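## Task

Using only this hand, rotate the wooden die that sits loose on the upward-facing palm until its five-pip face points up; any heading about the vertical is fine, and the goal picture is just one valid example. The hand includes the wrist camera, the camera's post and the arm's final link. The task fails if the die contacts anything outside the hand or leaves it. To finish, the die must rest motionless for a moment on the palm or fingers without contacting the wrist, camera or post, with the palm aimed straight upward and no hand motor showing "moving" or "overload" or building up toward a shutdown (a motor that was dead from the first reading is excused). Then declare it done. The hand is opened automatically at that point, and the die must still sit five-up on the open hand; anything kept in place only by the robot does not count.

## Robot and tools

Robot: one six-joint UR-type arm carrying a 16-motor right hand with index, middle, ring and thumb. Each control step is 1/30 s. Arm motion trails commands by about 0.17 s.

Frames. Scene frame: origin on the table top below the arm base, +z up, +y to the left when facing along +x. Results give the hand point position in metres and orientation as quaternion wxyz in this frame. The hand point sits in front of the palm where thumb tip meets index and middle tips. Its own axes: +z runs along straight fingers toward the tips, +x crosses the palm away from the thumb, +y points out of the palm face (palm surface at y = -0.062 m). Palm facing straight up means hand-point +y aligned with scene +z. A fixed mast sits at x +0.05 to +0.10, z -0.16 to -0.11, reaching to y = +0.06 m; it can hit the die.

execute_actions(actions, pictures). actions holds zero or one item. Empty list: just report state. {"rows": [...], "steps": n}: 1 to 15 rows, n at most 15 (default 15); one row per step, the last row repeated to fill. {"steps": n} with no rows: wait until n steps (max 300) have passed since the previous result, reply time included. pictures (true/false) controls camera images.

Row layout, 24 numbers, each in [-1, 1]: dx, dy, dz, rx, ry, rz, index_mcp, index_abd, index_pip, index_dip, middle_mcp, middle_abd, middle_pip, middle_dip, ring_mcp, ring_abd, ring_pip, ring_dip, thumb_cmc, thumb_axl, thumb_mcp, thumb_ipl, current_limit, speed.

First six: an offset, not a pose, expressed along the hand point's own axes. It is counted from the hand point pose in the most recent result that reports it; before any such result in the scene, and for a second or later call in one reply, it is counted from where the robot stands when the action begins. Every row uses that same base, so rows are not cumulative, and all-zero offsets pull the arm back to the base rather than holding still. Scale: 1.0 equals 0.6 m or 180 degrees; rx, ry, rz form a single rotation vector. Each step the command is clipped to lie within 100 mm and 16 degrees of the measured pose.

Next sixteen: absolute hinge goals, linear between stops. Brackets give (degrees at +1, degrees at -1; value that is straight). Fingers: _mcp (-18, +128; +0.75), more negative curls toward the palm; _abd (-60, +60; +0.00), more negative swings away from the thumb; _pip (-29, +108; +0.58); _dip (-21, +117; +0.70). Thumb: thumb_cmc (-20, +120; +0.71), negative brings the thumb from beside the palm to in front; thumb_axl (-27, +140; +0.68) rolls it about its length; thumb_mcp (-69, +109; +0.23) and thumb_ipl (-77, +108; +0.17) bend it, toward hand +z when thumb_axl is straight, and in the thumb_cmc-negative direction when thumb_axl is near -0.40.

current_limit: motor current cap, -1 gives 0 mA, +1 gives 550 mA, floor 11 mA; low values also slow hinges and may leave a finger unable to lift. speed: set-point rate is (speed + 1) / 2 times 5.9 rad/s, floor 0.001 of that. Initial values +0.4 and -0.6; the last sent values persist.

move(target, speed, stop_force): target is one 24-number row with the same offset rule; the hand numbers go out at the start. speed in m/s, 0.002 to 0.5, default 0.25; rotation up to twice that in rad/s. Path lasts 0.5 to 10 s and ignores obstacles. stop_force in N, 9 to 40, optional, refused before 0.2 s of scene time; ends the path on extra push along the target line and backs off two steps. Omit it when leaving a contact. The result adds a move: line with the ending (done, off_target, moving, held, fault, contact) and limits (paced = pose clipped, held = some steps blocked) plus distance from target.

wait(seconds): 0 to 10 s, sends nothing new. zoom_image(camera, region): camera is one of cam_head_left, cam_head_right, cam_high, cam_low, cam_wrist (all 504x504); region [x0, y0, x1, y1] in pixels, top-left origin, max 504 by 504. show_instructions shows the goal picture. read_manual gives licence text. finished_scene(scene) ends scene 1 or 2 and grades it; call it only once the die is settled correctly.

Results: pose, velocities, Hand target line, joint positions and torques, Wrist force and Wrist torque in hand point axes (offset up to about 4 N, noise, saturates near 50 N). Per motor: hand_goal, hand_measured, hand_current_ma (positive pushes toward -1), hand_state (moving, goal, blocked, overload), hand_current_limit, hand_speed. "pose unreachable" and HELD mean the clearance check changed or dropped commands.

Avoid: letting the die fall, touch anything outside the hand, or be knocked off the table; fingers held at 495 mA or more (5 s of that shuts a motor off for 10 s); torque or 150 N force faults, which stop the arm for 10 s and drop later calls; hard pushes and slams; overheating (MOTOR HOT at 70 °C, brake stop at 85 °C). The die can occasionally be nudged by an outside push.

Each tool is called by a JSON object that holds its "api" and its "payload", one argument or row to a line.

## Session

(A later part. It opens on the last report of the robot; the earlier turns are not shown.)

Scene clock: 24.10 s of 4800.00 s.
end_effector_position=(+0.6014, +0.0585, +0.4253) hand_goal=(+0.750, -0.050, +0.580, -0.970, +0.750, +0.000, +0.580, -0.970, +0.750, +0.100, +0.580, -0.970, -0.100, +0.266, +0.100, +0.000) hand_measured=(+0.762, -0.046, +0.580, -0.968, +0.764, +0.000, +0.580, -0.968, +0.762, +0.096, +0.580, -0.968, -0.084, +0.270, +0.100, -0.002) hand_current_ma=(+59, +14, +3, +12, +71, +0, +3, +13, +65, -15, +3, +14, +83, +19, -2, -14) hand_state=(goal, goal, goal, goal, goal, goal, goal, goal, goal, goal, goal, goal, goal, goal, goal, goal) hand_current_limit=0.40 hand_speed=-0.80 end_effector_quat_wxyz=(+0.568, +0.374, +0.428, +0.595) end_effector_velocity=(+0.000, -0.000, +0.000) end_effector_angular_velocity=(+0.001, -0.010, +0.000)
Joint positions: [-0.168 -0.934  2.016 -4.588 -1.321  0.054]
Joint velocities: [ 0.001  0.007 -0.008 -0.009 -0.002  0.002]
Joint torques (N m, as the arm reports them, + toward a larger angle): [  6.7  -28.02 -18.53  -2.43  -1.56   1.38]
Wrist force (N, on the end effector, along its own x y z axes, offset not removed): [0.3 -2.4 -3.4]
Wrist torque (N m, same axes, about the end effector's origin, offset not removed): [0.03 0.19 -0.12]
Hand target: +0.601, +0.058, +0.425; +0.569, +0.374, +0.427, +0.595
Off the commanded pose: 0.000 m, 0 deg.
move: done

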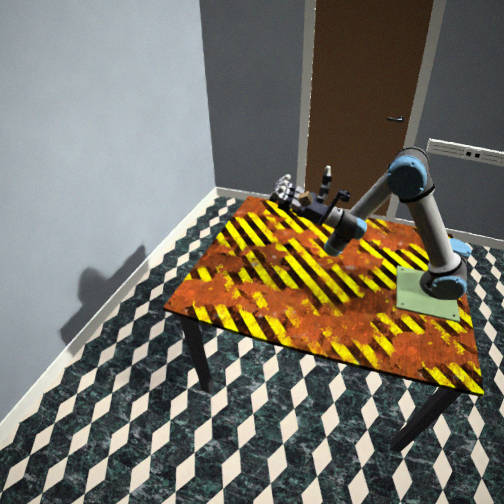

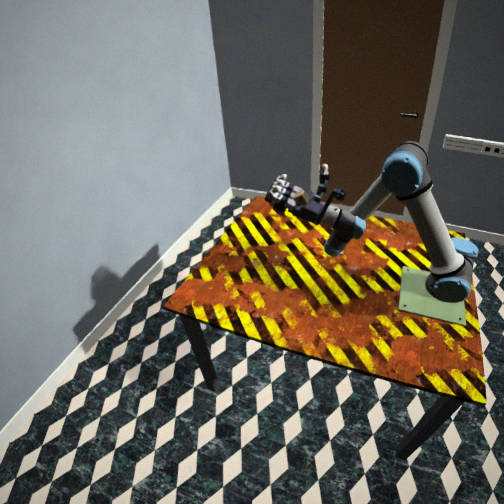

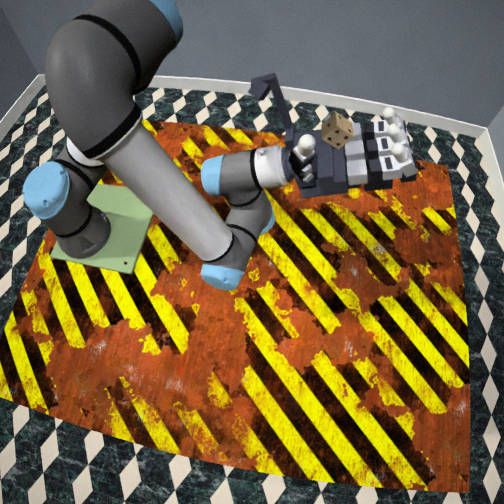

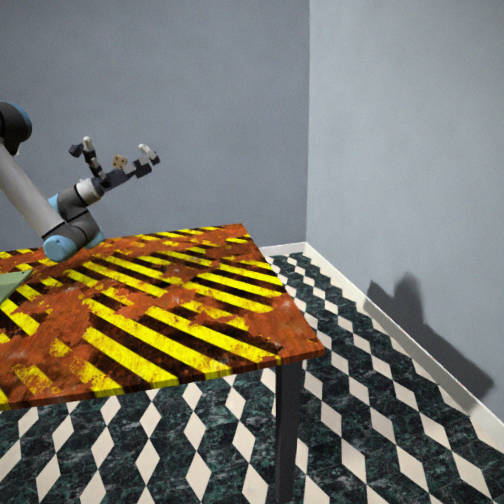

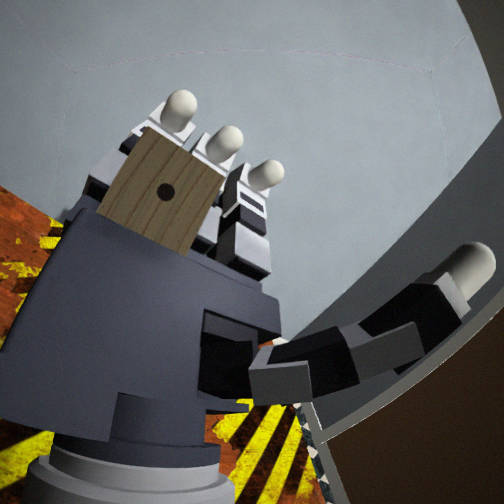

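{"api": "move", "payload": {
  "target": [0,0,0,0.1,0,0,0.5,0,0.3,0.0,0.5,0,0.3,0.0,0.5,0,0.3,0.0,-0.1,0.266,0.1,0.0,0.4,-0.5],
  "speed": 0.15
}}

{"api": "zoom_image", "payload": {
  "camera": "cam_high",
  "region": [240,40,420,220]
}}

Scene clock: 26.53 s of 4800.00 s.
end_effector_position=(+0.6015, +0.0585, +0.4254) hand_goal=(+0.500, +0.000, +0.300, +0.000, +0.500, +0.000, +0.300, +0.000, +0.500, +0.000, +0.300, +0.000, -0.100, +0.266, +0.100, +0.000) hand_measured=(+0.524, -0.004, +0.306, -0.002, +0.524, +0.000, +0.306, -0.004, +0.520, +0.004, +0.306, -0.004, -0.084, +0.270, +0.100, -0.002) hand_current_ma=(+130, -17, +29, -15, +132, +0, +28, -16, +116, +15, +27, -16, +83, +19, -1, -14) hand_state=(blocked, goal, goal, goal, blocked, goal, goal, goal, goal, goal, goal, goal, goal, goal, goal, goal) hand_current_limit=0.40 hand_speed=-0.50 end_effector_quat_wxyz=(+0.503, +0.458, +0.515, +0.521) end_effector_velocity=(+0.000, -0.000, +0.000) end_effector_angular_velocity=(-0.001, +0.011, -0.001)
Joint positions: [-0.189 -1.174  2.212 -4.222 -1.296 -0.026]
Joint velocities: [-0.001 -0.01   0.004  0.018  0.    -0.004]
Joint torques (N m, as the arm reports them, + toward a larger angle): [ -6.43 -35.25  -9.36  -0.55   1.47  -1.47]
Wrist force (N, on the end effector, along its own x y z axes, offset not removed): [1.0 -3.1 0.5]
Wrist torque (N m, same axes, about the end effector's origin, offset not removed): [-0.41 -0.11 -0.19]
Hand target: +0.601, +0.058, +0.425; +0.503, +0.458, +0.516, +0.521
Off the commanded pose: 0.000 m, 0 deg.
move: done

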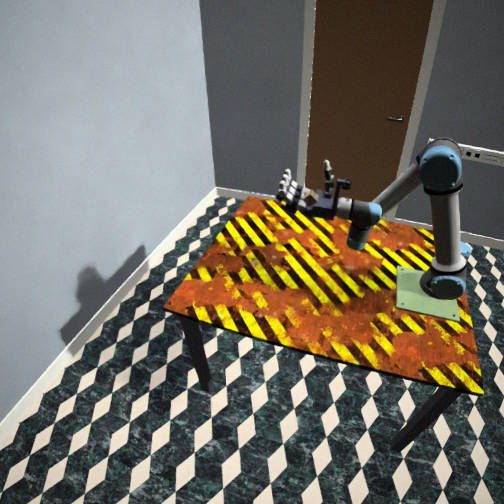

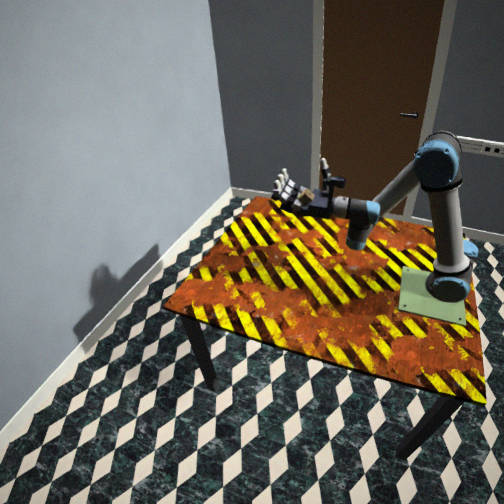

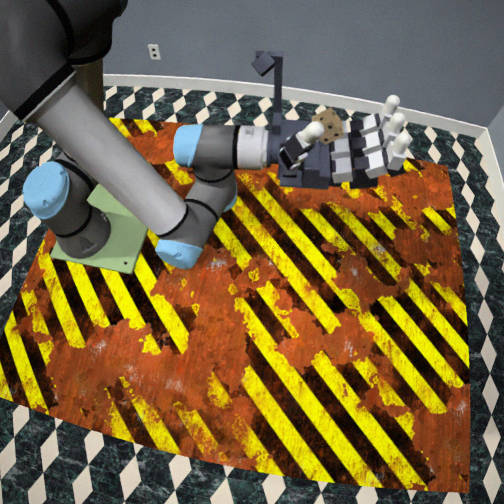

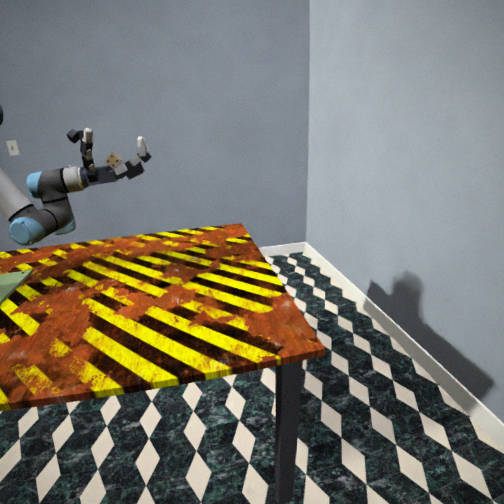

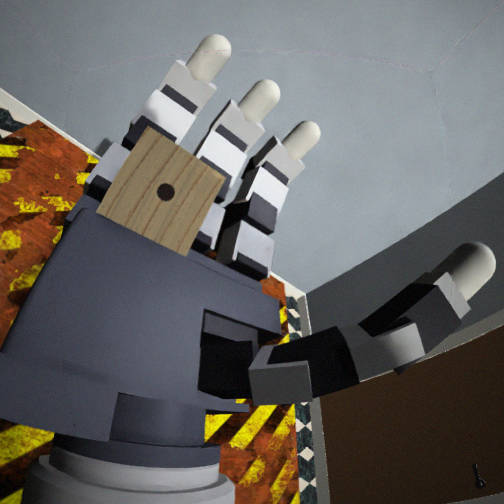

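Region (240, 40, 420, 220) of cam_high's 504x504 image, scaled by 2.800, with more detail than that image has.

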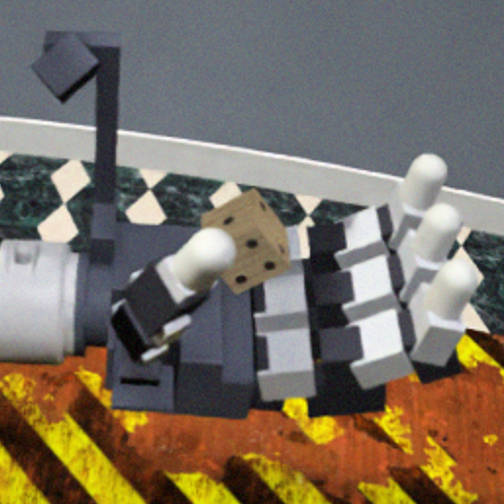

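{"api": "move", "payload": {
  "target": [0,0,0,0.13,0,0,0.75,-0.05,-0.4,0.2,0.75,0,-0.4,0.2,0.75,0.1,-0.4,0.2,0.2,0.266,0.1,0.0,0.4,-0.3],
  "speed": 0.15
}}

{"api": "zoom_image", "payload": {
  "camera": "cam_wrist",
  "region": [60,0,400,340]
}}

{"api": "zoom_image", "payload": {
  "camera": "cam_low",
  "region": [40,80,200,240]
}}

Scene clock: 29.83 s of 4800.00 s.
end_effector_position=(+0.6015, +0.0585, +0.4255) hand_goal=(+0.750, -0.050, -0.400, +0.200, +0.750, +0.000, -0.400, +0.200, +0.750, +0.100, -0.400, +0.200, +0.200, +0.266, +0.100, +0.000) hand_measured=(+0.760, -0.046, -0.394, +0.198, +0.760, +0.000, -0.394, +0.198, +0.758, +0.096, -0.394, +0.196, +0.208, +0.268, +0.100, -0.002) hand_current_ma=(+55, +14, +34, -14, +56, +0, +32, -15, +48, -17, +31, -15, +40, +18, -1, -14) hand_state=(goal, goal, goal, goal, goal, goal, goal, goal, goal, goal, goal, goal, goal, goal, goal, goal) hand_current_limit=0.40 hand_speed=-0.30 end_effector_quat_wxyz=(+0.400, +0.550, +0.610, +0.406) end_effector_velocity=(+0.000, -0.000, +0.000) end_effector_angular_velocity=(-0.001, +0.013, -0.001)
Joint positions: [-0.194 -1.535  2.283 -3.51  -1.325 -0.137]
Joint velocities: [-0.    -0.01  -0.003  0.026 -0.002 -0.003]
Joint torques (N m, as the arm reports them, + toward a larger angle): [  7.5  -25.4  -24.85  -1.37  -1.17  -1.5 ]
Wrist force (N, on the end effector, along its own x y z axes, offset not removed): [1.4 -0.8 -0.6]
Wrist torque (N m, same axes, about the end effector's origin, offset not removed): [0.17 -0.01 0.15]
Hand target: +0.602, +0.058, +0.426; +0.400, +0.551, +0.610, +0.406
Off the commanded pose: 0.000 m, 0 deg.
move: done

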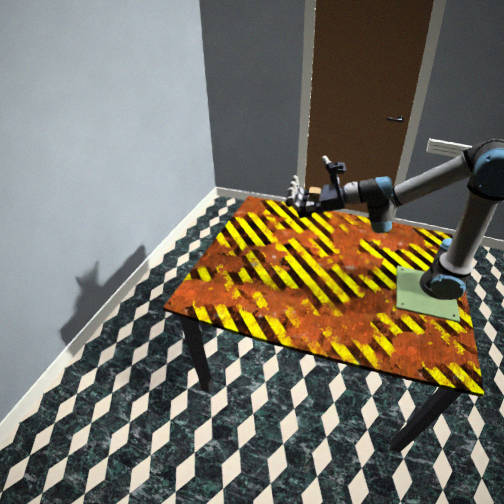

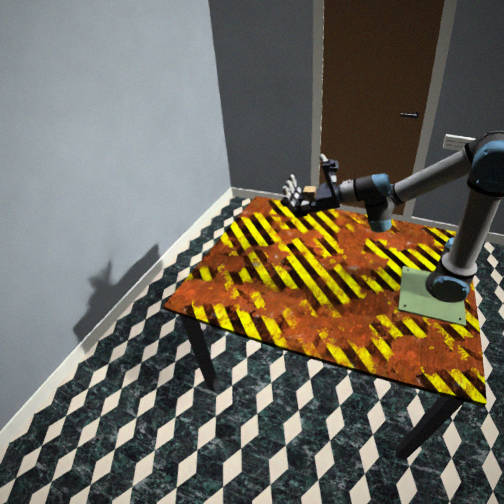

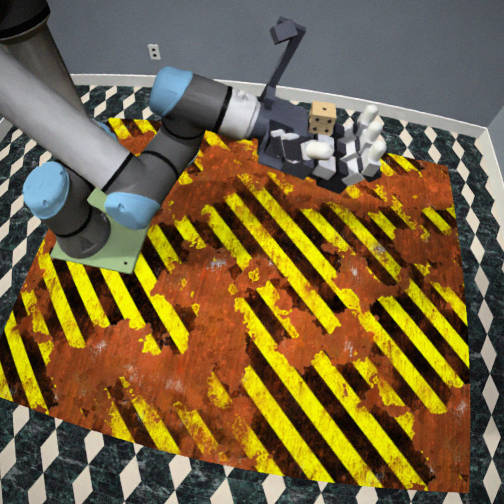

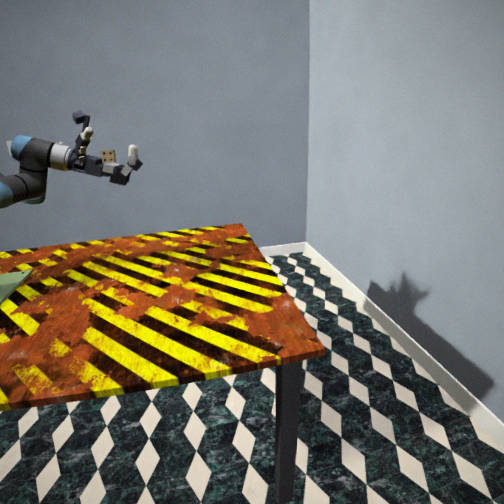

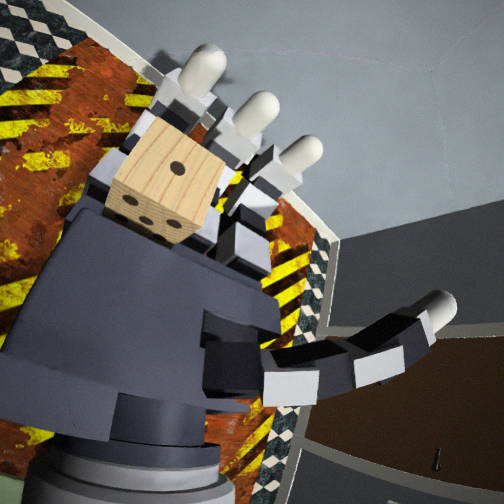

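Region (60, 0, 400, 340) of cam_wrist's 504x504 image, scaled by 1.482, with more detail than that image has.

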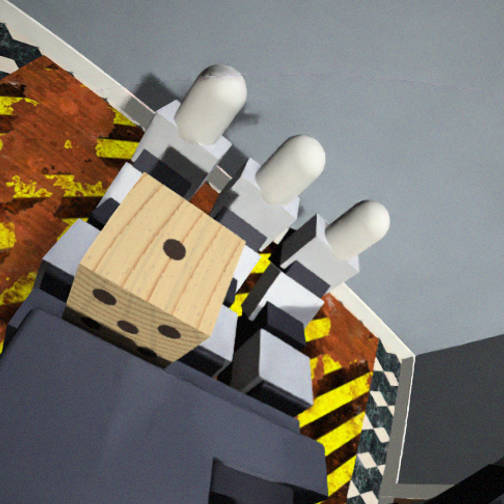

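Region (40, 80, 200, 240) of cam_low's 504x504 image, scaled by 3.150, with more detail than that image has.

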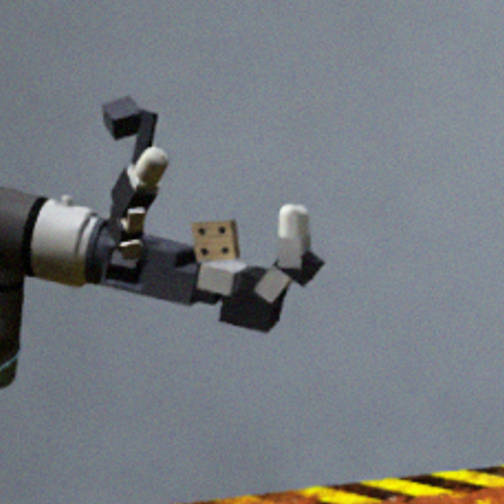

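{"api": "move", "payload": {
  "target": [0,0,0,0.14,0,0,0.75,-0.05,-0.15,-0.3,0.75,0,-0.15,-0.3,0.75,0.1,-0.15,-0.3,0.2,0.266,0.1,0.0,0.4,-0.8],
  "speed": 0.12
}}

{"api": "zoom_image", "payload": {
  "camera": "cam_wrist",
  "region": [60,0,400,340]
}}

{"api": "zoom_image", "payload": {
  "camera": "cam_low",
  "region": [40,80,200,240]
}}

Scene clock: 32.93 s of 4800.00 s.
end_effector_position=(+0.6015, +0.0585, +0.4256) hand_goal=(+0.750, -0.050, -0.150, -0.300, +0.750, +0.000, -0.150, -0.300, +0.750, +0.100, -0.150, -0.300, +0.200, +0.266, +0.100, +0.000) hand_measured=(+0.760, -0.046, -0.150, -0.296, +0.762, +0.000, -0.150, -0.296, +0.760, +0.096, -0.148, -0.296, +0.208, +0.268, +0.100, -0.002) hand_current_ma=(+55, +14, +1, +15, +59, +0, +4, +17, +63, -18, +10, +17, +40, +18, -1, -14) hand_state=(goal, goal, goal, goal, goal, goal, goal, goal, goal, goal, goal, goal, goal, goal, goal, goal) hand_current_limit=0.40 hand_speed=-0.80 end_effector_quat_wxyz=(+0.271, +0.624, +0.684, +0.264) end_effector_velocity=(+0.000, +0.000, -0.000) end_effector_angular_velocity=(-0.000, +0.014, -0.000)
Joint positions: [-0.165 -1.75   2.093 -2.669 -1.426 -0.207]
Joint velocities: [ 0.001 -0.001 -0.01   0.024 -0.003 -0.001]
Joint torques (N m, as the arm reports them, + toward a larger angle): [  6.48 -22.05 -28.9   -1.7   -0.9   -1.59]
Wrist force (N, on the end effector, along its own x y z axes, offset not removed): [-0.3 -1.0 -1.1]
Wrist torque (N m, same axes, about the end effector's origin, offset not removed): [0.10 0.06 0.19]
Hand target: +0.602, +0.058, +0.426; +0.271, +0.624, +0.684, +0.263
Off the commanded pose: 0.000 m, 0 deg.
move: done

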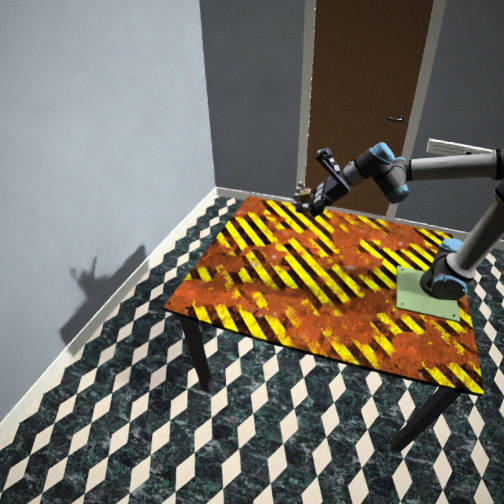

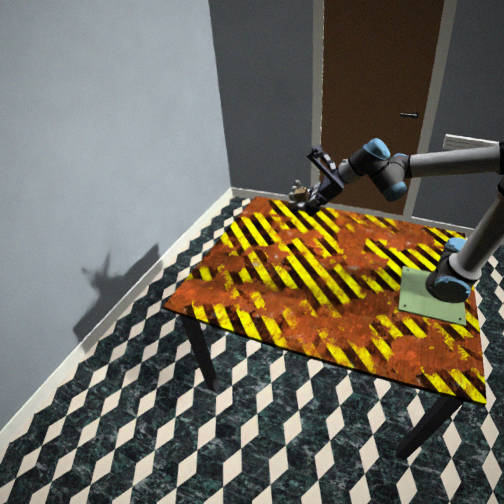

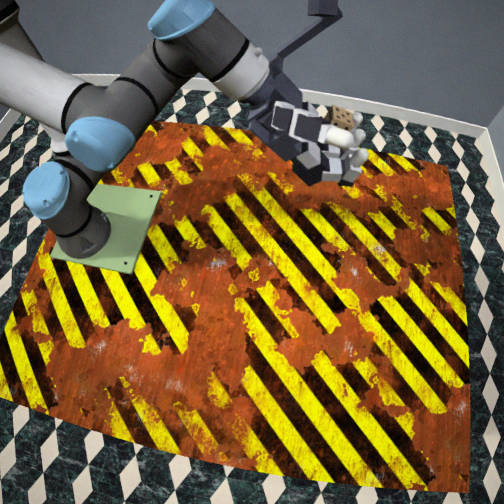

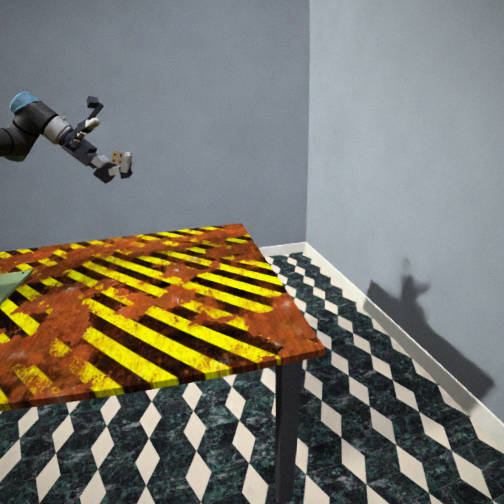

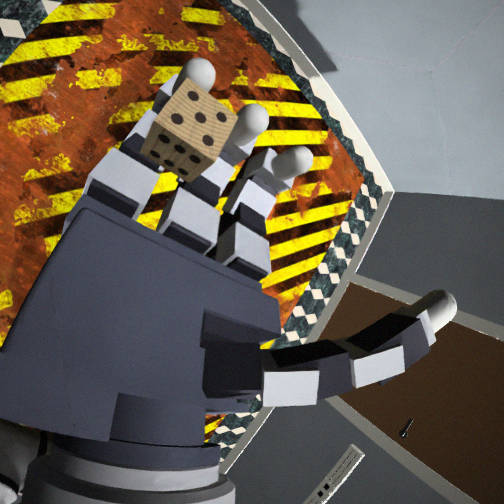

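Region (60, 0, 400, 340) of cam_wrist's 504x504 image, scaled by 1.482, with more detail than that image has.

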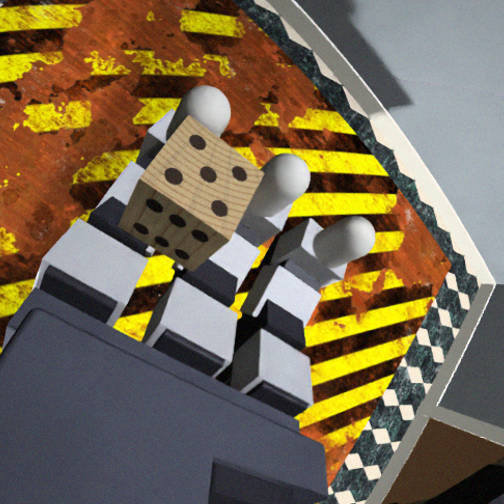

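Region (40, 80, 200, 240) of cam_low's 504x504 image, scaled by 3.150, with more detail than that image has.

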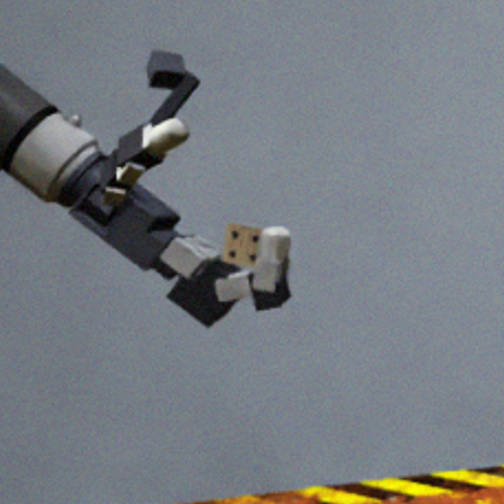

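{"api": "move", "payload": {
  "target": [0,0,0,-0.27,0,0,0.75,-0.05,0.55,0.35,0.75,0,0.55,0.35,0.75,0.1,0.55,0.35,0.2,0.266,0.1,0.0,0.4,-0.91],
  "speed": 0.15
}}

{"api": "zoom_image", "payload": {
  "camera": "cam_high",
  "region": [280,60,460,240]
}}

{"api": "zoom_image", "payload": {
  "camera": "cam_low",
  "region": [40,80,200,240]
}}

Scene clock: 36.97 s of 4800.00 s.
end_effector_position=(+0.6014, +0.0585, +0.4254) hand_goal=(+0.750, -0.050, +0.550, +0.350, +0.750, +0.000, +0.550, +0.350, +0.750, +0.100, +0.550, +0.350, +0.200, +0.266, +0.100, +0.000) hand_measured=(+0.760, -0.046, +0.550, +0.348, +0.762, +0.000, +0.550, +0.348, +0.762, +0.096, +0.552, +0.348, +0.208, +0.268, +0.100, -0.002) hand_current_ma=(+58, +14, +3, -12, +62, +0, +2, -13, +67, -17, +6, -13, +41, +18, -2, -14) hand_state=(goal, goal, goal, goal, goal, goal, goal, goal, goal, goal, goal, goal, goal, goal, goal, goal) hand_current_limit=0.40 hand_speed=-0.91 end_effector_quat_wxyz=(+0.504, +0.458, +0.515, +0.522) end_effector_velocity=(+0.000, +0.000, +0.000) end_effector_angular_velocity=(-0.000, -0.003, +0.001)
Joint positions: [-0.189 -1.172  2.211 -4.225 -1.296 -0.026]
Joint velocities: [ 0.001  0.003 -0.002 -0.004 -0.     0.001]
Joint torques (N m, as the arm reports them, + toward a larger angle): [  7.41 -22.2  -19.2   -3.46  -1.28   1.13]
Wrist force (N, on the end effector, along its own x y z axes, offset not removed): [0.6 1.6 -1.7]
Wrist torque (N m, same axes, about the end effector's origin, offset not removed): [0.32 0.09 -0.04]
Hand target: +0.601, +0.059, +0.425; +0.504, +0.458, +0.515, +0.522
Off the commanded pose: 0.000 m, 0 deg.
move: done

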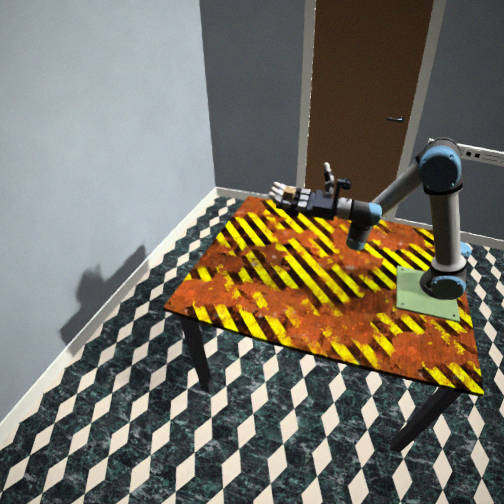

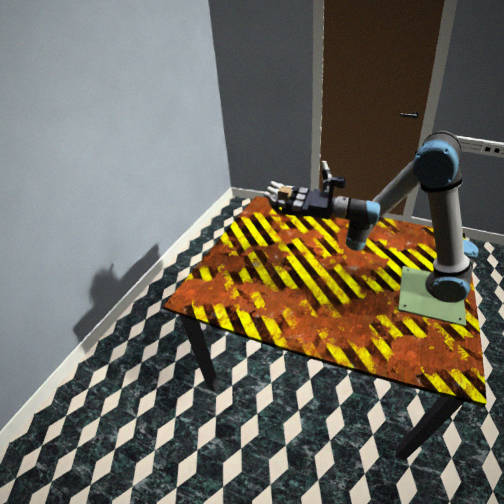

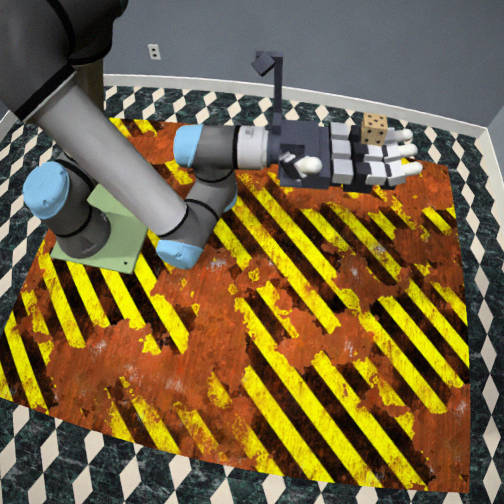

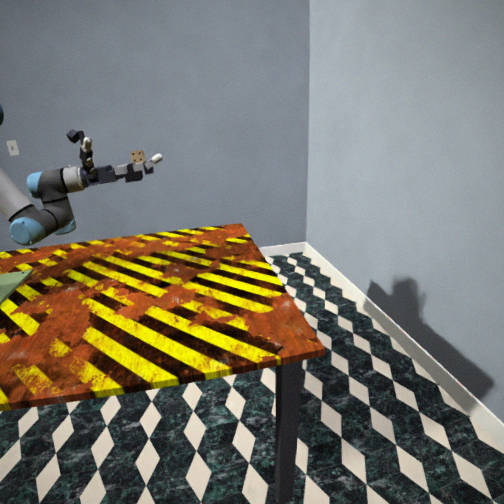

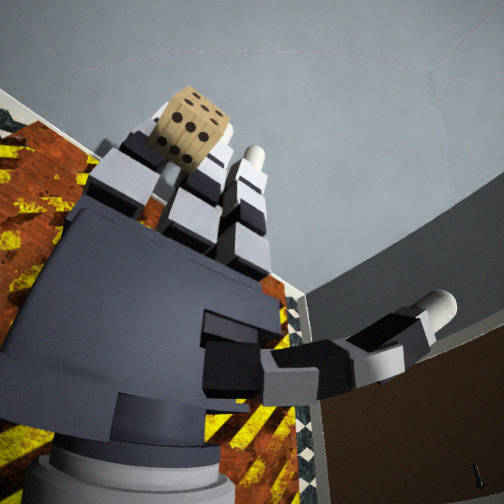

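Region (280, 60, 460, 240) of cam_high's 504x504 image, scaled by 2.800, with more detail than that image has.

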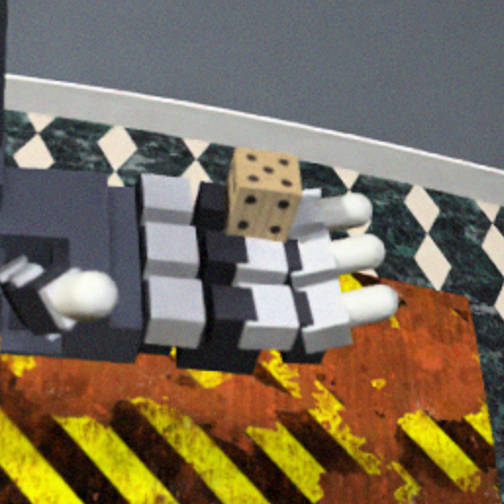

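Region (40, 80, 200, 240) of cam_low's 504x504 image, scaled by 3.150, with more detail than that image has.

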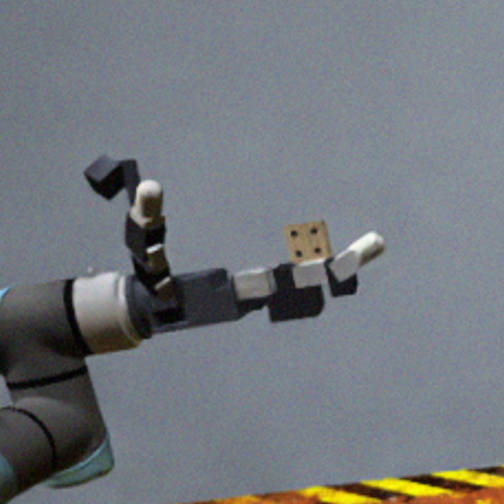

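{"api": "finished_scene", "payload": {
  "scene": 2
}}

The scene is finished: the task was done.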